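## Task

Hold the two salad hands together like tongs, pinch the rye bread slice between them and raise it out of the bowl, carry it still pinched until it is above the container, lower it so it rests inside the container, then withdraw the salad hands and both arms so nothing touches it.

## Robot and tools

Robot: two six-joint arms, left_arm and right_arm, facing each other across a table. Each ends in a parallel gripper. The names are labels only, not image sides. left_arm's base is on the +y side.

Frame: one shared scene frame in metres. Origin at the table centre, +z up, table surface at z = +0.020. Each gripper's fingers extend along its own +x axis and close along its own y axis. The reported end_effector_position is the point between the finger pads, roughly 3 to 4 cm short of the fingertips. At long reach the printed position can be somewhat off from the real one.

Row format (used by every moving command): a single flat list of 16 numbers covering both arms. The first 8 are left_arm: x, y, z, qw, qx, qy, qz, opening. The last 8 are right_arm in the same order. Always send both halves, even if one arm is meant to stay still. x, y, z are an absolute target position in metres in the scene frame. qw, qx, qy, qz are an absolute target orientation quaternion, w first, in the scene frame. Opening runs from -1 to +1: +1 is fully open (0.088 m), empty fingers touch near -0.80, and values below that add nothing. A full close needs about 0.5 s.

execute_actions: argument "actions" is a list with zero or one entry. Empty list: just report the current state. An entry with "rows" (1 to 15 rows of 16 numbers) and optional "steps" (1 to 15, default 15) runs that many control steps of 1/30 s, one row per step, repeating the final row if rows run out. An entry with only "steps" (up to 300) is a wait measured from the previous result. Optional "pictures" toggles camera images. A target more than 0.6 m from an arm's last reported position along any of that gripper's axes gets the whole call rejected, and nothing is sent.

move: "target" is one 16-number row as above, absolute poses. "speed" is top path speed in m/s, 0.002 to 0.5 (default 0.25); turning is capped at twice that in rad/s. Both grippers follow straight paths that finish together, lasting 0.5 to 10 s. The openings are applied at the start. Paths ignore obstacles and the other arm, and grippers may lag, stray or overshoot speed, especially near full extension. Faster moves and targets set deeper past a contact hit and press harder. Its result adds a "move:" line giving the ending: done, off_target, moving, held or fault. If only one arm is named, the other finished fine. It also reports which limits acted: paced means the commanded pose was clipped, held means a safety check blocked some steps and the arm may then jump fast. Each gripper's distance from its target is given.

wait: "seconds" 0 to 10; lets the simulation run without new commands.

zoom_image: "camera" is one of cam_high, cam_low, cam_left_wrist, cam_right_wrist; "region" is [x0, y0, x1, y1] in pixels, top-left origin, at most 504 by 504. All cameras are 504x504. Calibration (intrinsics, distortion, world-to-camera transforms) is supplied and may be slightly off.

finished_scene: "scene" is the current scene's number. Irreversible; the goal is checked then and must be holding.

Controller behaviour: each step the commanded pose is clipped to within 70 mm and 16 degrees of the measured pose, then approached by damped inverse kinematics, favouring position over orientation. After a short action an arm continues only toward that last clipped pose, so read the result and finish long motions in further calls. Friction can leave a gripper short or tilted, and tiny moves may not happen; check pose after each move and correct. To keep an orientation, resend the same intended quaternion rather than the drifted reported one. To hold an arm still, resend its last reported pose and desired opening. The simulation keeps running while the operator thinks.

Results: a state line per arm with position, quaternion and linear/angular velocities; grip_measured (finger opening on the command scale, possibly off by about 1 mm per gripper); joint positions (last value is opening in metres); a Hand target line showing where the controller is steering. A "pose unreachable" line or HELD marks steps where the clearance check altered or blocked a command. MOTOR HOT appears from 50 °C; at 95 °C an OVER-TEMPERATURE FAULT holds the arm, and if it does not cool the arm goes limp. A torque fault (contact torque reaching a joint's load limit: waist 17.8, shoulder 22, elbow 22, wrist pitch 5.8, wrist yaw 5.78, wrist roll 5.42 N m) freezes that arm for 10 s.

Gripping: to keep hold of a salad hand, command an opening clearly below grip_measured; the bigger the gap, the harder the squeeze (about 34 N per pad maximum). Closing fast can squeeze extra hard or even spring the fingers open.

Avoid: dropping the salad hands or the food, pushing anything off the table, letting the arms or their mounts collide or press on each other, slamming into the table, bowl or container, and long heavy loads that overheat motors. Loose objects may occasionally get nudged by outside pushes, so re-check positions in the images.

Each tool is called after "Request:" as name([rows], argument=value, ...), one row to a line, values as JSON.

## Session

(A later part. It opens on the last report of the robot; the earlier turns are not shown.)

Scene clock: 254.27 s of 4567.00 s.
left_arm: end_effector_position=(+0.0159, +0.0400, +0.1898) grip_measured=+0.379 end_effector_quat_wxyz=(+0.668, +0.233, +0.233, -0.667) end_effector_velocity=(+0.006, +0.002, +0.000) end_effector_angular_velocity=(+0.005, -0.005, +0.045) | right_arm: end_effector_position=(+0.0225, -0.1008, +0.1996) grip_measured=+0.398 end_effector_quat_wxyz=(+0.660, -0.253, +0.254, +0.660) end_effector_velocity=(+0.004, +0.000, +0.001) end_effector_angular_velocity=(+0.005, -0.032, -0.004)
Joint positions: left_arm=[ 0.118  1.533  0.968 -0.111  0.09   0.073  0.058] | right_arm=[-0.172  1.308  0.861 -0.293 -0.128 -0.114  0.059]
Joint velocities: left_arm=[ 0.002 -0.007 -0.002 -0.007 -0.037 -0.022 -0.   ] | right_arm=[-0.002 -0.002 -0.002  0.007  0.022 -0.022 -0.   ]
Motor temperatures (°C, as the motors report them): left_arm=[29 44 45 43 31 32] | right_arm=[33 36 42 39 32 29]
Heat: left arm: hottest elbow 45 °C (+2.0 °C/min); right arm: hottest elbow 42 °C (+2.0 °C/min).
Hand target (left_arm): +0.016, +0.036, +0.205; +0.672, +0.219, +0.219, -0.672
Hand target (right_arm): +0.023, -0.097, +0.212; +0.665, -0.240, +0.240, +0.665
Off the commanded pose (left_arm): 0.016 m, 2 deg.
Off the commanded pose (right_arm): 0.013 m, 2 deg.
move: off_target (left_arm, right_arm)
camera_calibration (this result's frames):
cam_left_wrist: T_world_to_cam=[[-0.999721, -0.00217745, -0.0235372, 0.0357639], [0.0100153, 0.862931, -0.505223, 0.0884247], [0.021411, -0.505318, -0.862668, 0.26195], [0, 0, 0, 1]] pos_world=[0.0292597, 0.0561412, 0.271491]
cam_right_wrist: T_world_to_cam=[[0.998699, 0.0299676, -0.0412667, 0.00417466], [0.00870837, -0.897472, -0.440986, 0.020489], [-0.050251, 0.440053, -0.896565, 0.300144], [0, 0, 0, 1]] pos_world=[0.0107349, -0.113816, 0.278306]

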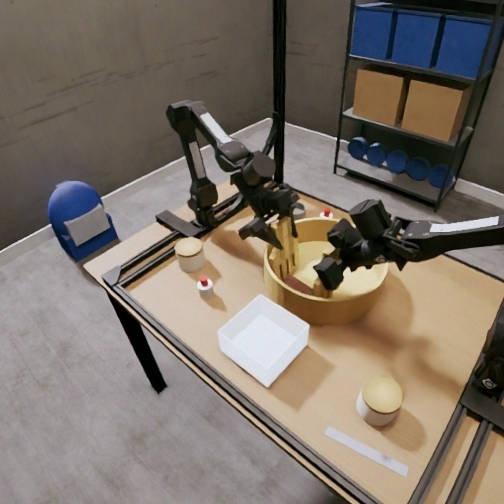

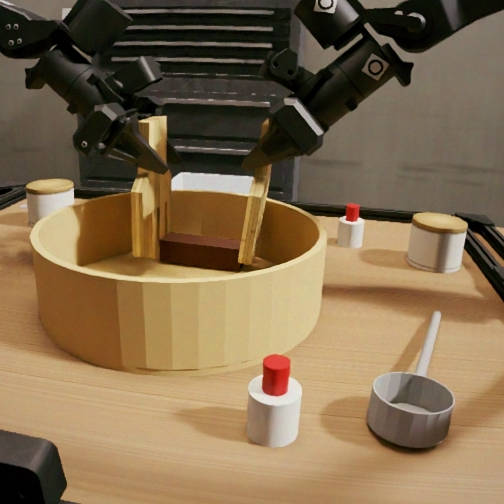

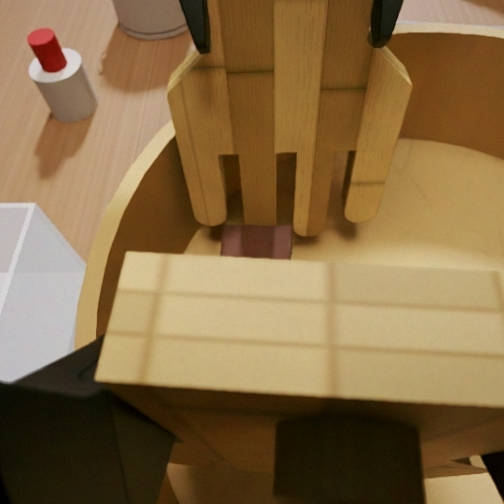

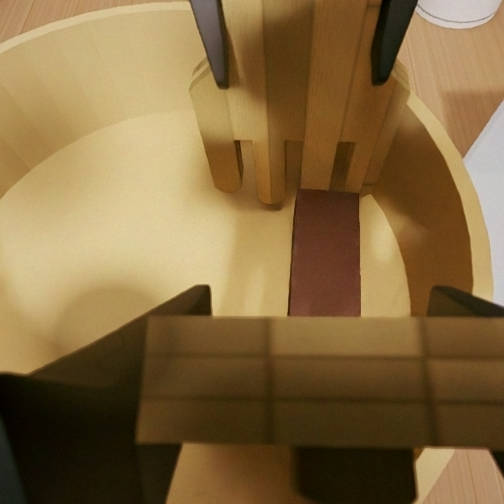

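Request:
move(target=[0.024,0.056,0.185,0.665,0.24,0.24,-0.665,-1,0.025,-0.114,0.186,0.661,-0.25,0.25,0.661,-1], speed=0.05)

Request:
move(target=[0.024,0.056,0.158,0.665,0.24,0.24,-0.665,-1,0.025,-0.114,0.178,0.661,-0.25,0.25,0.661,-1], speed=0.05)

Request:
move(target=[0.024,0.085,0.15,0.606,0.364,0.364,-0.606,-1,0.025,-0.114,0.178,0.661,-0.25,0.25,0.661,-1], speed=0.06)

Scene clock: 255.87 s of 4567.00 s.
left_arm: end_effector_position=(+0.0201, +0.0519, +0.1842) grip_measured=+0.379 end_effector_quat_wxyz=(+0.662, +0.239, +0.241, -0.668) end_effector_velocity=(+0.003, +0.005, -0.002) end_effector_angular_velocity=(+0.008, -0.009, +0.008) | right_arm: end_effector_position=(+0.0193, -0.1096, +0.1902) grip_measured=+0.398 end_effector_quat_wxyz=(+0.655, -0.247, +0.247, +0.670) end_effector_velocity=(-0.001, -0.002, +0.000) end_effector_angular_velocity=(+0.008, +0.009, -0.002)
Joint positions: left_arm=[ 0.143  1.504  0.933 -0.127  0.119  0.092  0.058] | right_arm=[-0.178  1.273  0.787 -0.238 -0.153 -0.124  0.059]
Joint velocities: left_arm=[ 0.007 -0.012 -0.012 -0.007 -0.007  0.007 -0.   ] | right_arm=[-0.002 -0.012 -0.012  0.007 -0.007  0.007 -0.   ]
Motor temperatures (°C, as the motors report them): left_arm=[29 44 45 43 31 32] | right_arm=[33 36 42 39 32 29]
Heat: left arm: hottest elbow 45 °C (+2.0 °C/min); right arm: hottest elbow 42 °C (+2.0 °C/min).
Hand target (left_arm): +0.024, +0.056, +0.185; +0.665, +0.240, +0.240, -0.665
Hand target (right_arm): +0.025, -0.114, +0.186; +0.661, -0.250, +0.250, +0.661
Off the commanded pose (left_arm): 0.006 m, 1 deg.
Off the commanded pose (right_arm): 0.008 m, 1 deg.
move: done
camera_calibration (this result's frames):
cam_left_wrist: T_world_to_cam=[[-0.999827, 0.00801828, -0.016761, 0.038106], [0.0151766, 0.87285, -0.487753, 0.071384], [0.0107189, -0.487923, -0.872821, 0.264268], [0, 0, 0, 1]] pos_world=[0.0341834, 0.0663296, 0.266115]
cam_right_wrist: T_world_to_cam=[[0.997624, 0.0504748, -0.0468811, 0.0106133], [0.0234682, -0.888854, -0.457589, 0.0123038], [-0.0647671, 0.455402, -0.887927, 0.295778], [0, 0, 0, 1]] pos_world=[0.00827986, -0.124297, 0.268757]

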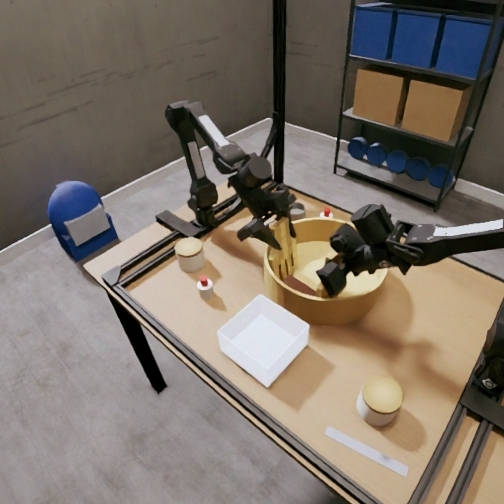

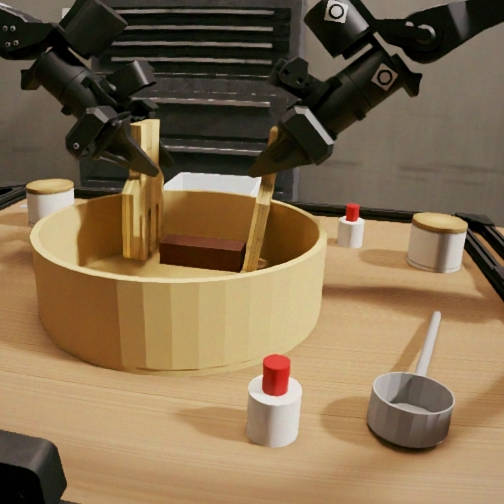

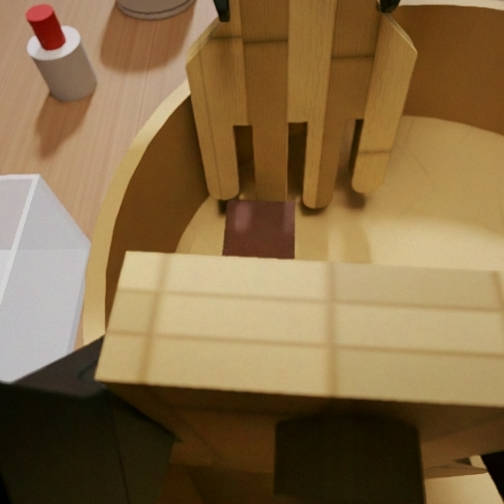

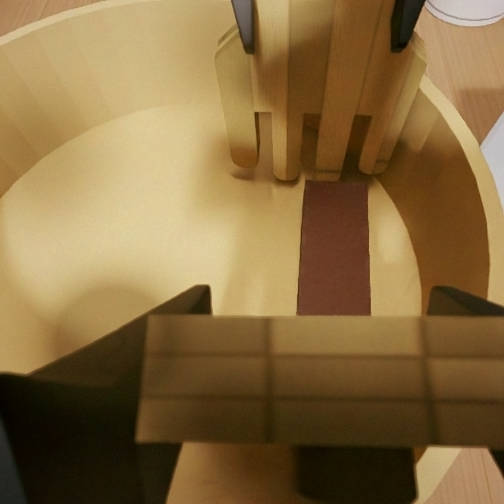

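Scene clock: 256.67 s of 4567.00 s.
left_arm: end_effector_position=(+0.0215, +0.0522, +0.1731) grip_measured=+0.379 end_effector_quat_wxyz=(+0.667, +0.229, +0.228, -0.672) end_effector_velocity=(-0.002, +0.001, -0.004) end_effector_angular_velocity=(-0.003, +0.022, +0.005) | right_arm: end_effector_position=(+0.0189, -0.1103, +0.1848) grip_measured=+0.398 end_effector_quat_wxyz=(+0.656, -0.245, +0.244, +0.671) end_effector_velocity=(-0.001, -0.004, -0.005) end_effector_angular_velocity=(-0.016, +0.002, +0.008)
Joint positions: left_arm=[ 0.147  1.511  0.865 -0.018  0.122  0.094  0.058] | right_arm=[-0.178  1.273  0.759 -0.203 -0.155 -0.125  0.059]
Joint velocities: left_arm=[-0.002  0.002 -0.017  0.022  0.007 -0.022 -0.   ] | right_arm=[-0.002 -0.002 -0.012 -0.007 -0.007 -0.007 -0.   ]
Motor temperatures (°C, as the motors report them): left_arm=[29 44 45 43 31 32] | right_arm=[33 36 42 39 32 29]
Heat: left arm: hottest elbow 45 °C (+2.0 °C/min); right arm: hottest elbow 42 °C (+1.0 °C/min).
Hand target (left_arm): +0.024, +0.057, +0.158; +0.665, +0.240, +0.240, -0.665
Hand target (right_arm): +0.025, -0.114, +0.178; +0.661, -0.250, +0.250, +0.661
Off the commanded pose (left_arm): 0.016 m, 2 deg.
Off the commanded pose (right_arm): 0.010 m, 2 deg.
move: off_target (left_arm, right_arm)
camera_calibration (this result's frames):
cam_left_wrist: T_world_to_cam=[[-0.999743, 0.00631497, -0.0217814, 0.0402616], [0.0166982, 0.854863, -0.518585, 0.0719701], [0.0153452, -0.518816, -0.854748, 0.253037], [0, 0, 0, 1]] pos_world=[0.0351665, 0.0695007, 0.254482]
cam_right_wrist: T_world_to_cam=[[0.997556, 0.052513, -0.046081, 0.0108768], [0.0251462, -0.885245, -0.464445, 0.0108757], [-0.0651823, 0.462151, -0.884402, 0.291337], [0, 0, 0, 1]] pos_world=[0.00786626, -0.125585, 0.263211]

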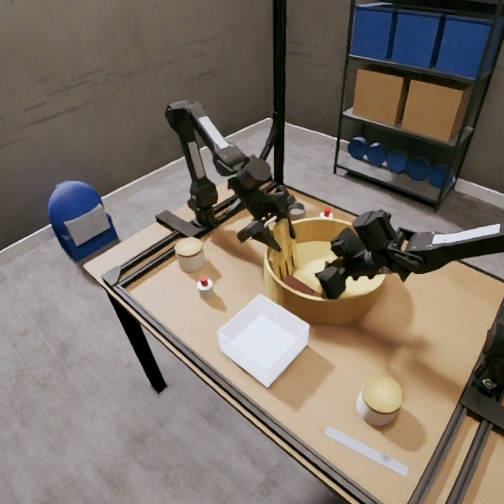

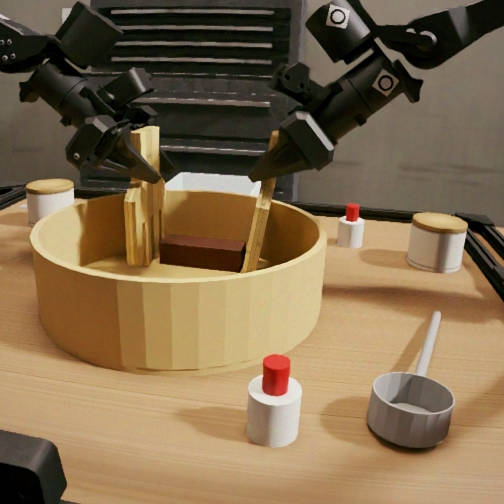

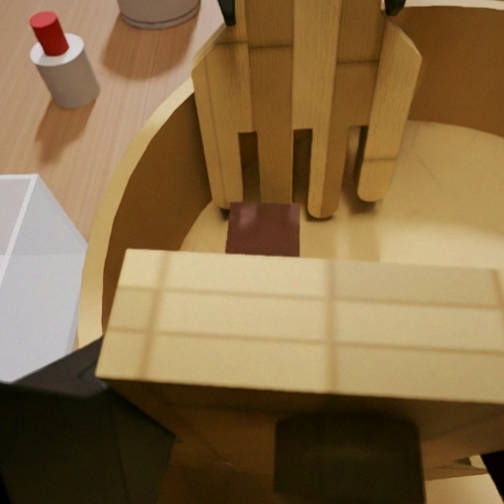

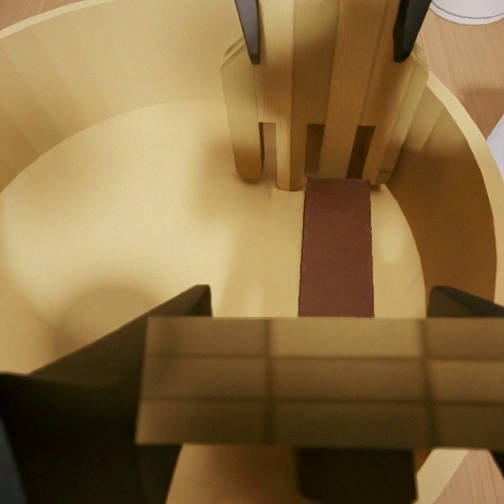

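Scene clock: 260.43 s of 4567.00 s.
left_arm: end_effector_position=(+0.0099, +0.0730, +0.1727) grip_measured=+0.378 end_effector_quat_wxyz=(+0.603, +0.340, +0.333, -0.640) end_effector_velocity=(-0.001, +0.006, -0.003) end_effector_angular_velocity=(+0.042, -0.005, -0.005) | right_arm: end_effector_position=(+0.0188, -0.1106, +0.1841) grip_measured=+0.398 end_effector_quat_wxyz=(+0.655, -0.245, +0.245, +0.671) end_effector_velocity=(-0.002, +0.001, +0.001) end_effector_angular_velocity=(+0.010, +0.018, +0.009)
Joint positions: left_arm=[ 0.119  1.574  1.13  -0.556  0.107  0.134  0.058] | right_arm=[-0.178  1.273  0.757 -0.202 -0.156 -0.125  0.059]
Joint velocities: left_arm=[-0.002  0.002  0.012 -0.051 -0.007  0.007 -0.   ] | right_arm=[-0.002 -0.002 -0.002  0.007 -0.022  0.007 -0.   ]
Motor temperatures (°C, as the motors report them): left_arm=[29 44 44 42 31 32] | right_arm=[33 36 41 39 32 29]
Heat: left arm: hottest shoulder 44 °C (+0.0 °C/min); right arm: hottest elbow 41 °C (+0.0 °C/min).
Hand target (left_arm): +0.023, +0.086, +0.151; +0.606, +0.363, +0.364, -0.606
Hand target (right_arm): +0.025, -0.114, +0.178; +0.661, -0.250, +0.250, +0.661
Off the commanded pose (left_arm): 0.029 m, 6 deg.
Off the commanded pose (right_arm): 0.009 m, 2 deg.
move: off_target (left_arm, right_arm)
camera_calibration (this result's frames):
cam_left_wrist: T_world_to_cam=[[-0.998326, 0.0576648, -0.00445361, 0.021744], [0.0573149, 0.976068, -0.209776, -0.00844439], [-0.00774967, -0.20968, -0.977739, 0.262599], [0, 0, 0, 1]] pos_world=[0.0242267, 0.0620503, 0.255079]
cam_right_wrist: T_world_to_cam=[[0.997511, 0.0526404, -0.0469173, 0.0110749], [0.0249634, -0.885896, -0.463213, 0.00994663], [-0.0659475, 0.460888, -0.885004, 0.290862], [0, 0, 0, 1]] pos_world=[0.00788597, -0.125826, 0.262541]

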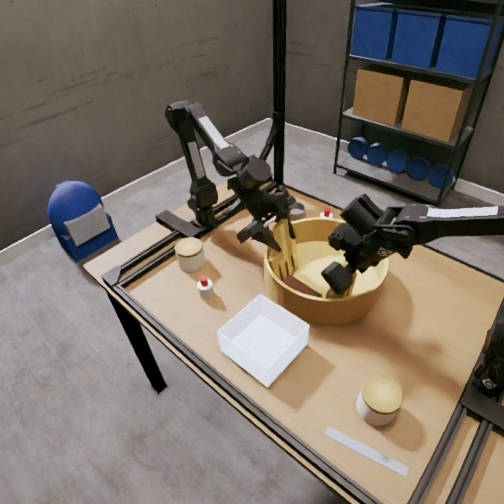

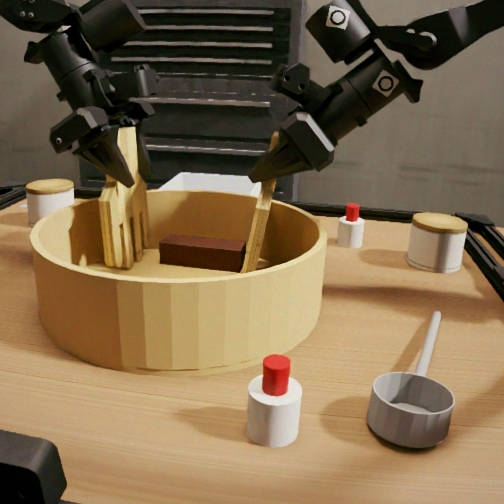

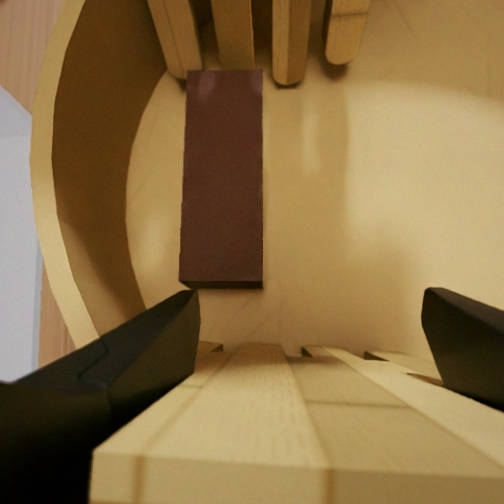

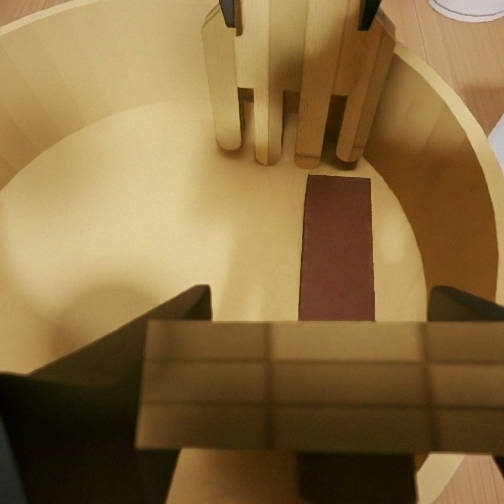

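Request:
move(target=[0.027,0.066,0.181,0.635,0.31,0.31,-0.635,-1,0.03,-0.100,0.186,0.661,-0.25,0.25,0.661,-1], speed=0.03)

Scene clock: 262.70 s of 4567.00 s.
left_arm: end_effector_position=(+0.0180, +0.0631, +0.1783) grip_measured=+0.378 end_effector_quat_wxyz=(+0.624, +0.313, +0.313, -0.644) end_effector_velocity=(+0.002, +0.006, -0.005) end_effector_angular_velocity=(+0.030, -0.000, +0.028) | right_arm: end_effector_position=(+0.0231, -0.1023, +0.1826) grip_measured=+0.398 end_effector_quat_wxyz=(+0.653, -0.250, +0.254, +0.668) end_effector_velocity=(-0.002, -0.000, -0.001) end_effector_angular_velocity=(-0.004, +0.010, +0.019)
Joint positions: left_arm=[ 0.137  1.566  1.107 -0.465  0.109  0.123  0.058] | right_arm=[-0.188  1.322  0.801 -0.219 -0.16  -0.129  0.059]
Joint velocities: left_arm=[-0.002 -0.002 -0.007 -0.022 -0.022 -0.022  0.   ] | right_arm=[-0.002  0.002  0.002 -0.007 -0.022 -0.007 -0.   ]
Motor temperatures (°C, as the motors report them): left_arm=[29 44 44 42 31 32] | right_arm=[33 36 42 39 32 29]
Heat: left arm: hottest shoulder 44 °C (+0.0 °C/min); right arm: hottest elbow 42 °C (+1.0 °C/min).
Hand target (left_arm): +0.027, +0.066, +0.181; +0.635, +0.310, +0.310, -0.636
Hand target (right_arm): +0.030, -0.100, +0.186; +0.661, -0.250, +0.250, +0.661
Off the commanded pose (left_arm): 0.010 m, 2 deg.
Off the commanded pose (right_arm): 0.008 m, 1 deg.
move: off_target (left_arm)
camera_calibration (this result's frames):
cam_left_wrist: T_world_to_cam=[[-0.999453, 0.031605, -0.00973079, 0.0329899], [0.0330665, 0.958833, -0.282039, 0.0163699], [0.000416356, -0.282207, -0.959354, 0.267152], [0, 0, 0, 1]] pos_world=[0.0323193, 0.0586535, 0.261231]
cam_right_wrist: T_world_to_cam=[[0.997515, 0.0481951, -0.0513959, 0.00660366], [0.0203953, -0.895739, -0.444113, 0.0121945], [-0.0674414, 0.441961, -0.894496, 0.285842], [0, 0, 0, 1]] pos_world=[0.0124416, -0.115726, 0.26144]

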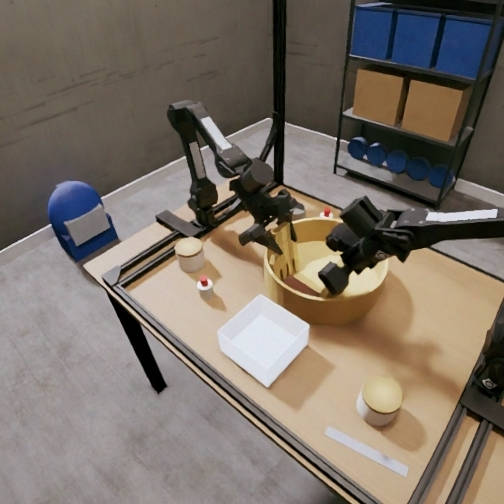

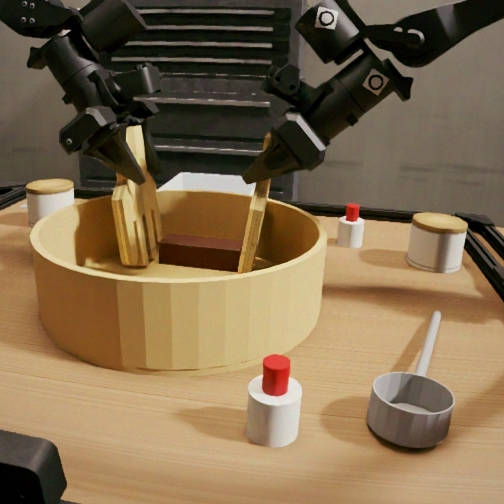

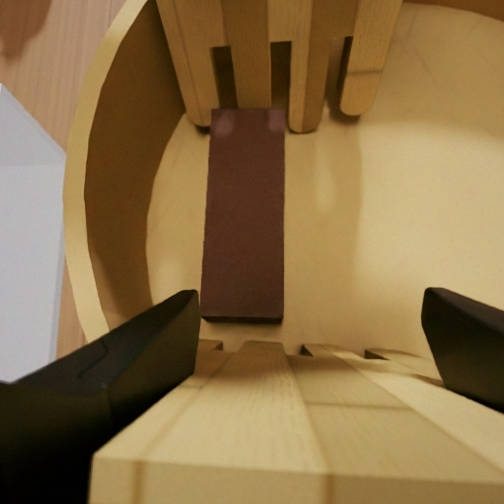

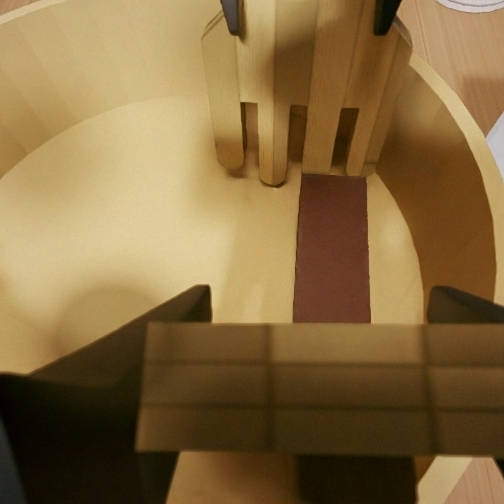

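Request:
move(target=[0.021,0.052,0.178,0.635,0.31,0.31,-0.635,-1,0.025,-0.098,0.186,0.661,-0.25,0.25,0.661,-1], speed=0.03)

Request:
move(target=[0.021,0.040,0.198,0.635,0.31,0.31,-0.635,-1,0.025,-0.088,0.204,0.661,-0.25,0.25,0.661,-1], speed=0.02)

Scene clock: 263.97 s of 4567.00 s.
left_arm: end_effector_position=(+0.0206, +0.0565, +0.1765) grip_measured=+0.378 end_effector_quat_wxyz=(+0.633, +0.311, +0.313, -0.636) end_effector_velocity=(-0.001, -0.003, +0.001) end_effector_angular_velocity=(-0.006, -0.002, +0.003) | right_arm: end_effector_position=(+0.0230, -0.1013, +0.1823) grip_measured=+0.398 end_effector_quat_wxyz=(+0.657, -0.252, +0.254, +0.664) end_effector_velocity=(+0.002, -0.001, -0.001) end_effector_angular_velocity=(-0.008, +0.002, -0.013)
Joint positions: left_arm=[ 0.133  1.591  1.123 -0.452  0.087  0.105  0.058] | right_arm=[-0.18   1.326  0.804 -0.219 -0.144 -0.122  0.059]
Joint velocities: left_arm=[-0.007  0.007  0.007  0.007 -0.007 -0.007  0.   ] | right_arm=[-0.002  0.002  0.002 -0.007  0.007  0.007 -0.   ]
Motor temperatures (°C, as the motors report them): left_arm=[29 44 44 42 31 32] | right_arm=[33 36 42 39 32 29]
Heat: left arm: hottest shoulder 44 °C (+0.0 °C/min); right arm: hottest elbow 42 °C (+1.0 °C/min).
Hand target (left_arm): +0.021, +0.052, +0.178; +0.635, +0.310, +0.310, -0.635
Hand target (right_arm): +0.025, -0.098, +0.186; +0.661, -0.250, +0.250, +0.661
Off the commanded pose (left_arm): 0.005 m, 1 deg.
Off the commanded pose (right_arm): 0.005 m, 1 deg.
move: done
camera_calibration (this result's frames):
cam_left_wrist: T_world_to_cam=[[-0.999823, 0.00834915, -0.0168673, 0.0384083], [0.0127931, 0.958824, -0.283713, 0.022835], [0.013804, -0.283879, -0.958761, 0.263303], [0, 0, 0, 1]] pos_world=[0.0344748, 0.0525307, 0.259571]
cam_right_wrist: T_world_to_cam=[[0.998151, 0.0387739, -0.0468083, 0.00489844], [0.0141699, -0.897326, -0.441141, 0.0123784], [-0.0591071, 0.439662, -0.896216, 0.284972], [0, 0, 0, 1]] pos_world=[0.0117791, -0.114374, 0.261087]

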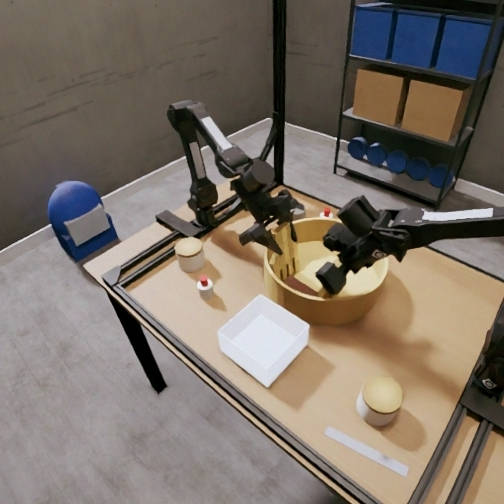

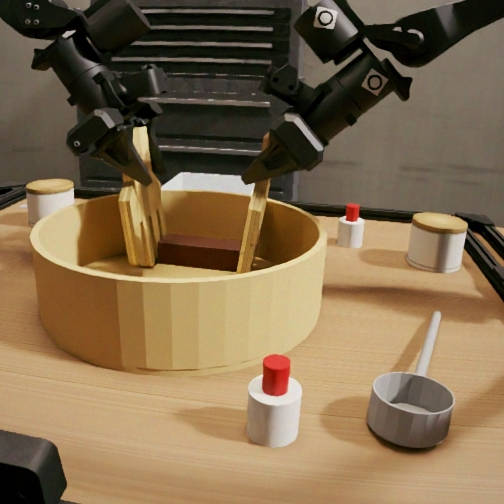

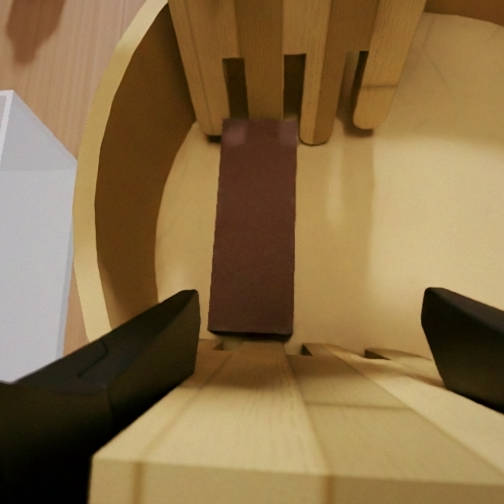

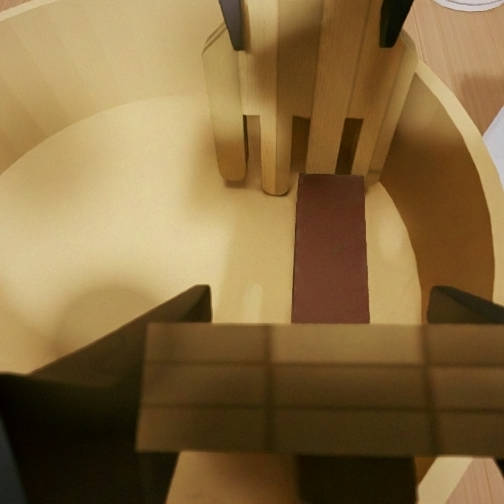

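Scene clock: 265.60 s of 4567.00 s.
left_arm: end_effector_position=(+0.0215, +0.0464, +0.1899) grip_measured=+0.377 end_effector_quat_wxyz=(+0.631, +0.316, +0.320, -0.632) end_effector_velocity=(+0.002, -0.001, +0.002) end_effector_angular_velocity=(-0.000, -0.005, +0.028) | right_arm: end_effector_position=(+0.0254, -0.0939, +0.1947) grip_measured=+0.398 end_effector_quat_wxyz=(+0.658, -0.257, +0.261, +0.658) end_effector_velocity=(-0.000, +0.001, -0.001) end_effector_angular_velocity=(-0.006, +0.001, +0.008)
Joint positions: left_arm=[ 0.13   1.629  1.227 -0.536  0.081  0.101  0.057] | right_arm=[-0.178  1.351  0.886 -0.292 -0.132 -0.118  0.059]
Joint velocities: left_arm=[-0.002  0.002  0.012 -0.007 -0.022 -0.022  0.   ] | right_arm=[-0.002  0.007  0.007 -0.007 -0.007 -0.007  0.   ]
Motor temperatures (°C, as the motors report them): left_arm=[29 44 44 42 31 32] | right_arm=[33 36 42 39 32 29]
Heat: left arm: hottest shoulder 44 °C (+0.0 °C/min); right arm: hottest elbow 42 °C (+1.0 °C/min).
Hand target (left_arm): +0.021, +0.040, +0.198; +0.635, +0.310, +0.310, -0.635
Hand target (right_arm): +0.025, -0.088, +0.204; +0.661, -0.250, +0.250, +0.661
Off the commanded pose (left_arm): 0.010 m, 1 deg.
Off the commanded pose (right_arm): 0.011 m, 2 deg.
move: off_target (left_arm, right_arm)
camera_calibration (this result's frames):
cam_left_wrist: T_world_to_cam=[[-0.99985, 0.0045635, -0.0167328, 0.0397678], [0.00884472, 0.964047, -0.265583, 0.0326567], [0.0149193, -0.265691, -0.963943, 0.273391], [0, 0, 0, 1]] pos_world=[0.0353942, 0.0409735, 0.272872]
cam_right_wrist: T_world_to_cam=[[0.998589, 0.0282195, -0.0449849, 0.0014303], [0.00642411, -0.905091, -0.425169, 0.0208557], [-0.0527135, 0.42428, -0.903995, 0.292904], [0, 0, 0, 1]] pos_world=[0.0138777, -0.105437, 0.273716]

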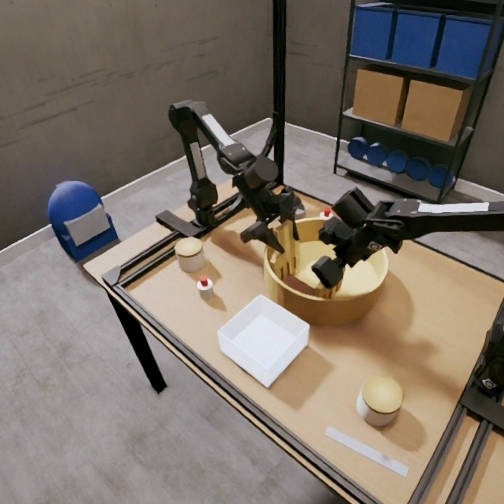

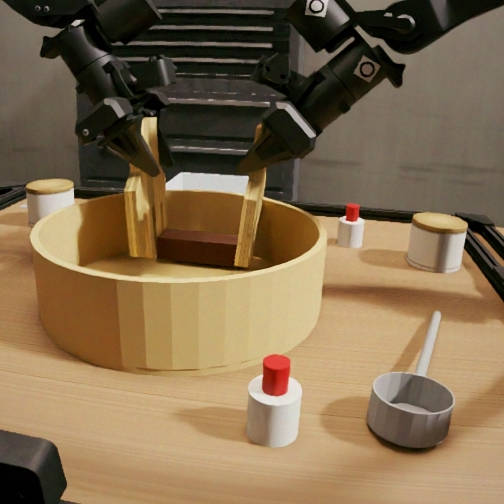

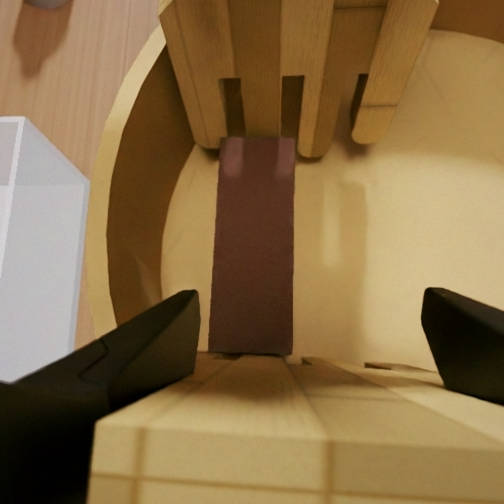

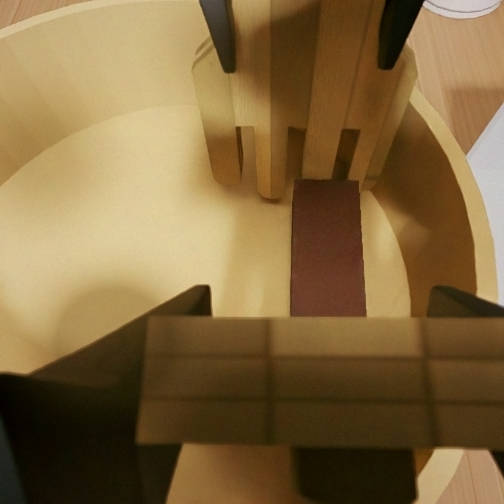

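Request:
move(target=[0.021,0.037,0.295,0.665,0.24,0.24,-0.665,-1,0.025,-0.087,0.299,0.676,-0.207,0.207,0.676,-1], speed=0.04)

Scene clock: 269.63 s of 4567.00 s.
left_arm: end_effector_position=(+0.0213, +0.0382, +0.2789) grip_measured=+0.376 end_effector_quat_wxyz=(+0.660, +0.255, +0.254, -0.659) end_effector_velocity=(-0.002, +0.002, -0.001) end_effector_angular_velocity=(+0.016, +0.013, -0.003) | right_arm: end_effector_position=(+0.0248, -0.0880, +0.2848) grip_measured=+0.398 end_effector_quat_wxyz=(+0.672, -0.219, +0.221, +0.672) end_effector_velocity=(+0.002, +0.001, +0.003) end_effector_angular_velocity=(+0.013, +0.008, -0.006)
Joint positions: left_arm=[ 0.132  1.529  1.366 -0.577  0.096  0.089  0.057] | right_arm=[-0.179  1.288  1.12  -0.473 -0.145 -0.104  0.059]
Joint velocities: left_arm=[-0.002  0.002  0.007 -0.022  0.007 -0.007  0.   ] | right_arm=[-0.007 -0.002  0.002  0.007 -0.007  0.007 -0.   ]
Motor temperatures (°C, as the motors report them): left_arm=[29 44 45 43 31 32] | right_arm=[33 36 42 40 32 29]
Heat: left arm: hottest elbow 45 °C (+1.0 °C/min); right arm: hottest elbow 42 °C (+1.0 °C/min).
Hand target (left_arm): +0.021, +0.037, +0.295; +0.665, +0.240, +0.240, -0.666
Hand target (right_arm): +0.025, -0.086, +0.299; +0.676, -0.207, +0.207, +0.676
Off the commanded pose (left_arm): 0.016 m, 3 deg.
Off the commanded pose (right_arm): 0.014 m, 2 deg.
move: off_target (left_arm, right_arm)
camera_calibration (this result's frames):
cam_left_wrist: T_world_to_cam=[[-0.999711, -0.000585375, -0.0240429, 0.0433272], [0.0102846, 0.893279, -0.449385, 0.11816], [0.0217401, -0.449502, -0.893015, 0.344072], [0, 0, 0, 1]] pos_world=[0.0346193, 0.0491368, 0.361402]
cam_right_wrist: T_world_to_cam=[[0.998657, 0.0335449, -0.0394795, 0.00484248], [0.00769118, -0.849615, -0.527347, 0.0984173], [-0.0512322, 0.526335, -0.848732, 0.365066], [0, 0, 0, 1]] pos_world=[0.0131102, -0.108693, 0.361934]

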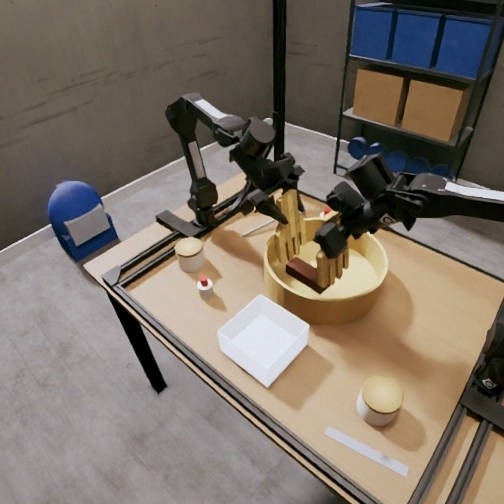

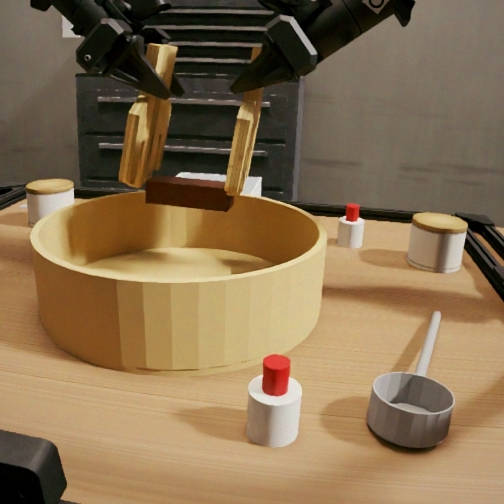

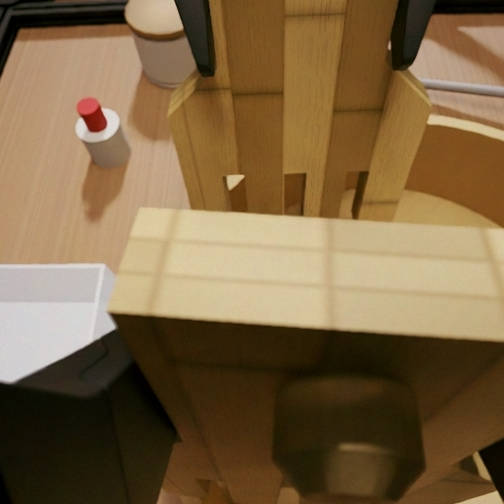

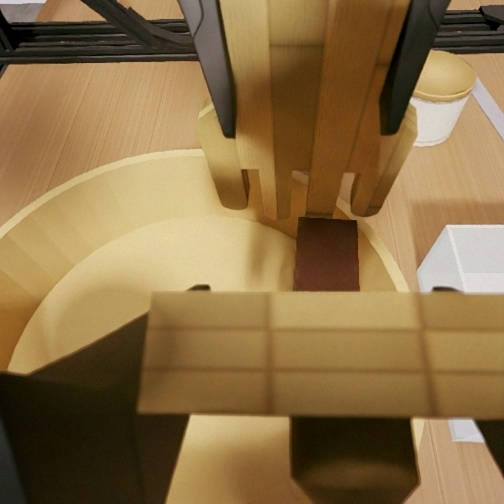

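Request:
move(target=[0.015,0.040,0.195,0.661,0.25,0.25,-0.661,-1,0.019,-0.090,0.20,0.672,-0.219,0.219,0.672,-1], speed=0.05)

Request:
move(target=[0.015,0.045,0.16,0.676,0.207,0.207,-0.676,-1,0.019,-0.105,0.183,0.672,-0.219,0.219,0.672,-1], speed=0.04)

Request:
move(target=[0.012,0.085,0.15,0.627,0.327,0.327,-0.627,-1,0.019,-0.105,0.183,0.672,-0.219,0.219,0.672,-1], speed=0.05)

Scene clock: 273.20 s of 4567.00 s.
left_arm: end_effector_position=(+0.0156, +0.0403, +0.1992) grip_measured=+0.376 end_effector_quat_wxyz=(+0.661, +0.248, +0.248, -0.663) end_effector_velocity=(-0.000, +0.001, -0.003) end_effector_angular_velocity=(+0.013, +0.013, +0.018) | right_arm: end_effector_position=(+0.0196, -0.0906, +0.2028) grip_measured=+0.398 end_effector_quat_wxyz=(+0.672, -0.219, +0.218, +0.673) end_effector_velocity=(-0.000, +0.001, +0.005) end_effector_angular_velocity=(+0.018, -0.004, +0.008)
Joint positions: left_arm=[ 0.118  1.537  1.041 -0.225  0.091  0.079  0.057] | right_arm=[-0.16   1.303  0.799 -0.129 -0.13  -0.096  0.059]
Joint velocities: left_arm=[-0.002  0.002 -0.002 -0.007 -0.007 -0.022 -0.   ] | right_arm=[-0.002 -0.007  0.002  0.007 -0.007 -0.007  0.   ]
Motor temperatures (°C, as the motors report them): left_arm=[29 44 45 43 31 32] | right_arm=[33 36 42 40 32 29]
Heat: left arm: hottest elbow 45 °C (+1.0 °C/min); right arm: hottest elbow 42 °C (+1.0 °C/min).
Hand target (left_arm): +0.015, +0.041, +0.195; +0.661, +0.250, +0.250, -0.661
Hand target (right_arm): +0.019, -0.091, +0.200; +0.672, -0.219, +0.219, +0.672
Off the commanded pose (left_arm): 0.004 m, 0 deg.
Off the commanded pose (right_arm): 0.003 m, 0 deg.
move: done
camera_calibration (this result's frames):
cam_left_wrist: T_world_to_cam=[[-0.999756, 0.00321326, -0.021876, 0.035125], [0.0130515, 0.884391, -0.466565, 0.0842853], [0.0178477, -0.466736, -0.884217, 0.273002], [0, 0, 0, 1]] pos_world=[0.0291439, 0.0527657, 0.281486]
cam_right_wrist: T_world_to_cam=[[0.998713, 0.0356955, -0.0360311, 0.00630733], [0.0110601, -0.846586, -0.532136, 0.0541242], [-0.0494983, 0.531053, -0.845892, 0.296325], [0, 0, 0, 1]] pos_world=[0.00776977, -0.111769, 0.279688]

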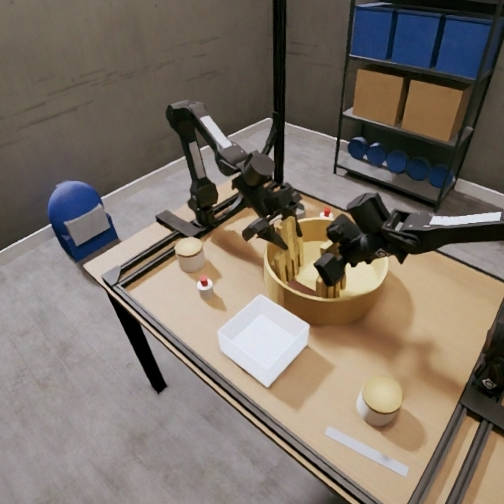

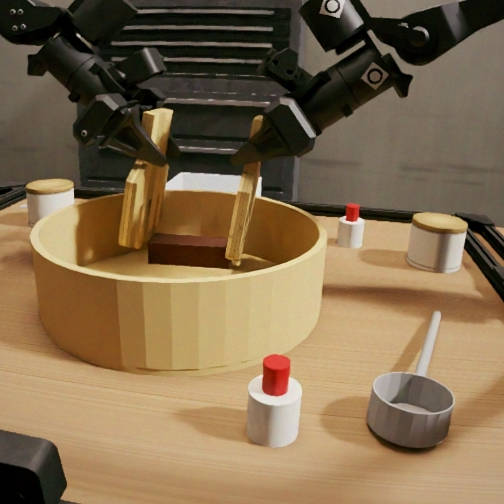

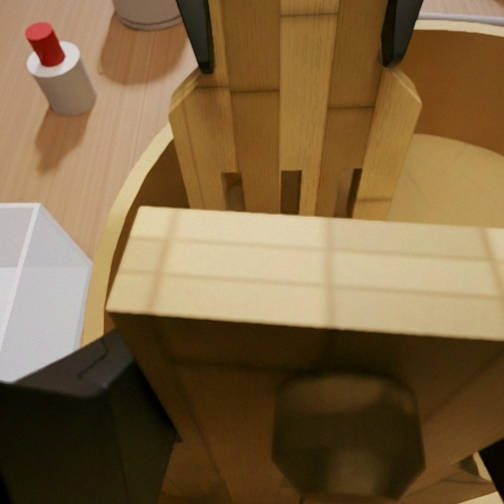

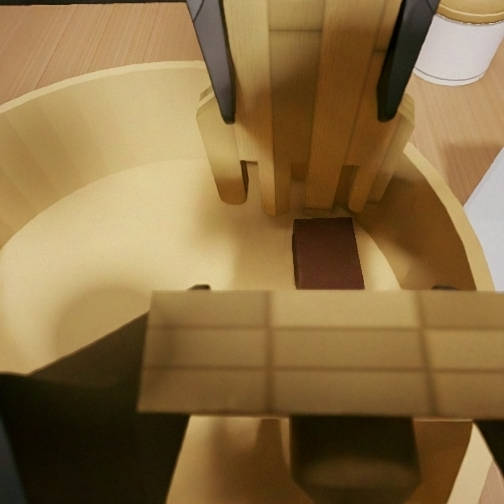

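Scene clock: 275.03 s of 4567.00 s.
left_arm: end_effector_position=(+0.0145, +0.0420, +0.1718) grip_measured=+0.376 end_effector_quat_wxyz=(+0.679, +0.200, +0.197, -0.679) end_effector_velocity=(-0.002, +0.002, +0.000) end_effector_angular_velocity=(-0.013, +0.021, +0.003) | right_arm: end_effector_position=(+0.0185, -0.1042, +0.1813) grip_measured=+0.398 end_effector_quat_wxyz=(+0.672, -0.222, +0.223, +0.671) end_effector_velocity=(-0.004, -0.000, -0.001) end_effector_angular_velocity=(+0.005, +0.007, +0.024)
Joint positions: left_arm=[0.118 1.534 0.811 0.151 0.098 0.068 0.057] | right_arm=[-0.164  1.277  0.701 -0.07  -0.13  -0.096  0.059]
Joint velocities: left_arm=[-0.002 -0.007 -0.017  0.022  0.007 -0.022 -0.   ] | right_arm=[ 0.002 -0.002 -0.007  0.007 -0.022 -0.007 -0.   ]
Motor temperatures (°C, as the motors report them): left_arm=[29 44 45 43 31 32] | right_arm=[33 36 42 40 32 29]
Heat: left arm: hottest elbow 45 °C (+2.0 °C/min); right arm: hottest elbow 42 °C (+1.0 °C/min).
Hand target (left_arm): +0.015, +0.046, +0.160; +0.676, +0.207, +0.207, -0.676
Hand target (right_arm): +0.019, -0.105, +0.183; +0.672, -0.219, +0.219, +0.672
Off the commanded pose (left_arm): 0.012 m, 2 deg.
Off the commanded pose (right_arm): 0.002 m, 1 deg.
move: off_target (left_arm)
camera_calibration (this result's frames):
cam_left_wrist: T_world_to_cam=[[-0.999642, -0.00141027, -0.0267242, 0.0344087], [0.0147069, 0.805345, -0.592624, 0.0949479], [0.0223579, -0.592805, -0.805036, 0.241233], [0, 0, 0, 1]] pos_world=[0.0276066, 0.0665867, 0.251389]
cam_right_wrist: T_world_to_cam=[[0.998724, 0.0327034, -0.0384747, 0.00730322], [0.00785976, -0.853333, -0.521307, 0.0286562], [-0.0498802, 0.520339, -0.852502, 0.285434], [0, 0, 0, 1]] pos_world=[0.00671836, -0.124308, 0.258552]

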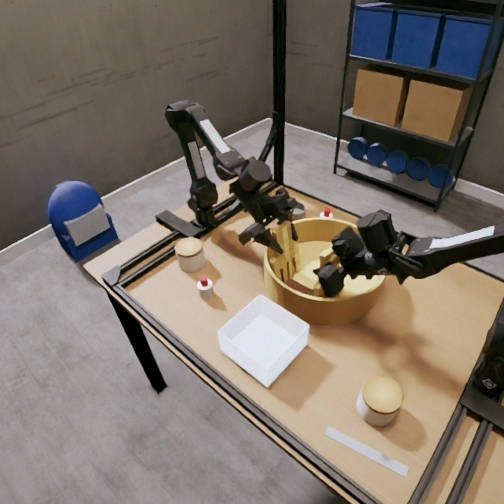

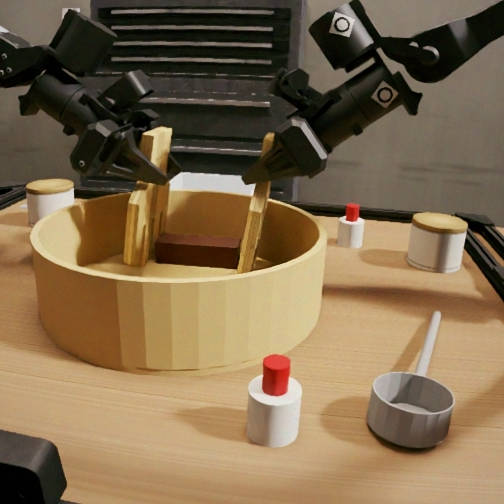

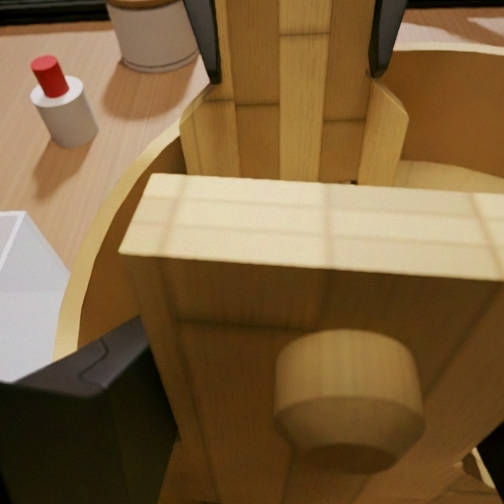

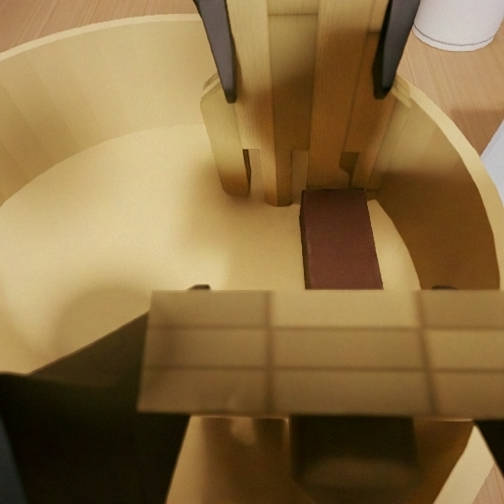

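Scene clock: 279.20 s of 4567.00 s.
left_arm: end_effector_position=(+0.0068, +0.0755, +0.1715) grip_measured=+0.375 end_effector_quat_wxyz=(+0.631, +0.304, +0.300, -0.647) end_effector_velocity=(-0.004, +0.005, -0.003) end_effector_angular_velocity=(+0.031, -0.005, -0.029) | right_arm: end_effector_position=(+0.0186, -0.1041, +0.1814) grip_measured=+0.398 end_effector_quat_wxyz=(+0.672, -0.222, +0.223, +0.671) end_effector_velocity=(+0.001, -0.002, -0.003) end_effector_angular_velocity=(-0.011, +0.000, +0.003)
Joint positions: left_arm=[ 0.103  1.501  0.997 -0.383  0.083  0.094  0.057] | right_arm=[-0.164  1.277  0.7   -0.069 -0.131 -0.097  0.059]
Joint velocities: left_arm=[-0.007 -0.002  0.002 -0.037  0.007  0.022  0.   ] | right_arm=[-0.007  0.002 -0.002 -0.007 -0.007 -0.007 -0.   ]
Motor temperatures (°C, as the motors report them): left_arm=[29 44 44 43 31 32] | right_arm=[33 36 42 40 32 29]
Heat: left arm: hottest shoulder 44 °C (+0.0 °C/min); right arm: hottest elbow 42 °C (+1.0 °C/min).
Hand target (left_arm): +0.012, +0.086, +0.151; +0.627, +0.326, +0.327, -0.627
Hand target (right_arm): +0.019, -0.105, +0.183; +0.672, -0.219, +0.219, +0.672
Off the commanded pose (left_arm): 0.024 m, 5 deg.
Off the commanded pose (right_arm): 0.002 m, 1 deg.
move: off_target (left_arm)
camera_calibration (this result's frames):
cam_left_wrist: T_world_to_cam=[[-0.999492, 0.0265962, -0.0175478, 0.0231122], [0.0307687, 0.948722, -0.314612, 0.00924016], [0.00828046, -0.314992, -0.949058, 0.264809], [0, 0, 0, 1]] pos_world=[0.0206234, 0.0740318, 0.254632]
cam_right_wrist: T_world_to_cam=[[0.998727, 0.0328843, -0.0382454, 0.00719173], [0.00809468, -0.85292, -0.521979, 0.0288875], [-0.0497852, 0.521005, -0.852101, 0.285443], [0, 0, 0, 1]] pos_world=[0.00679442, -0.124315, 0.25858]

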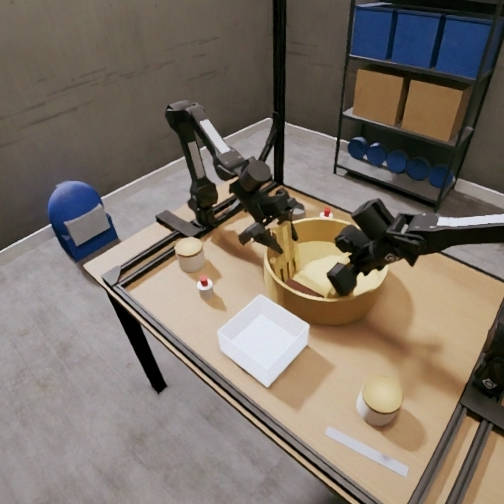

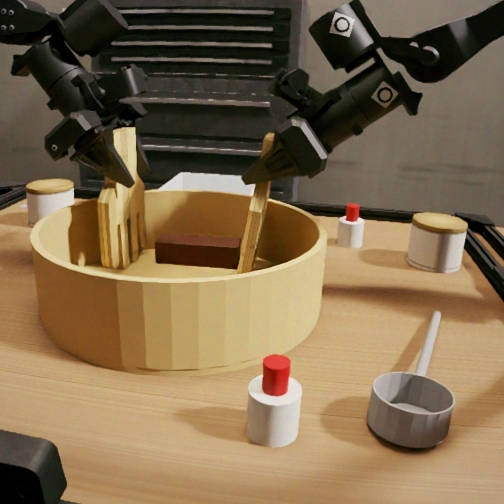

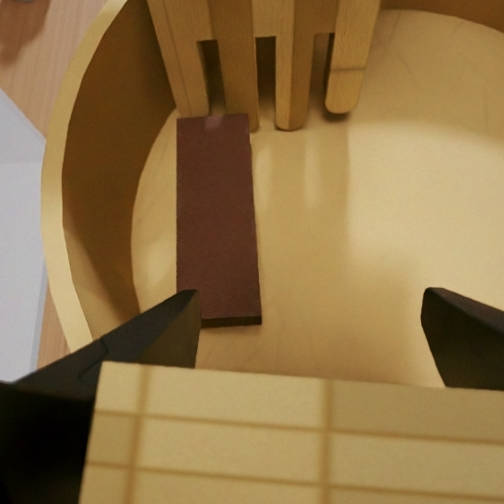

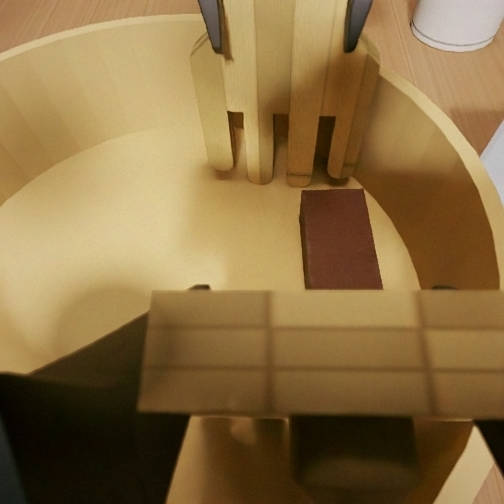

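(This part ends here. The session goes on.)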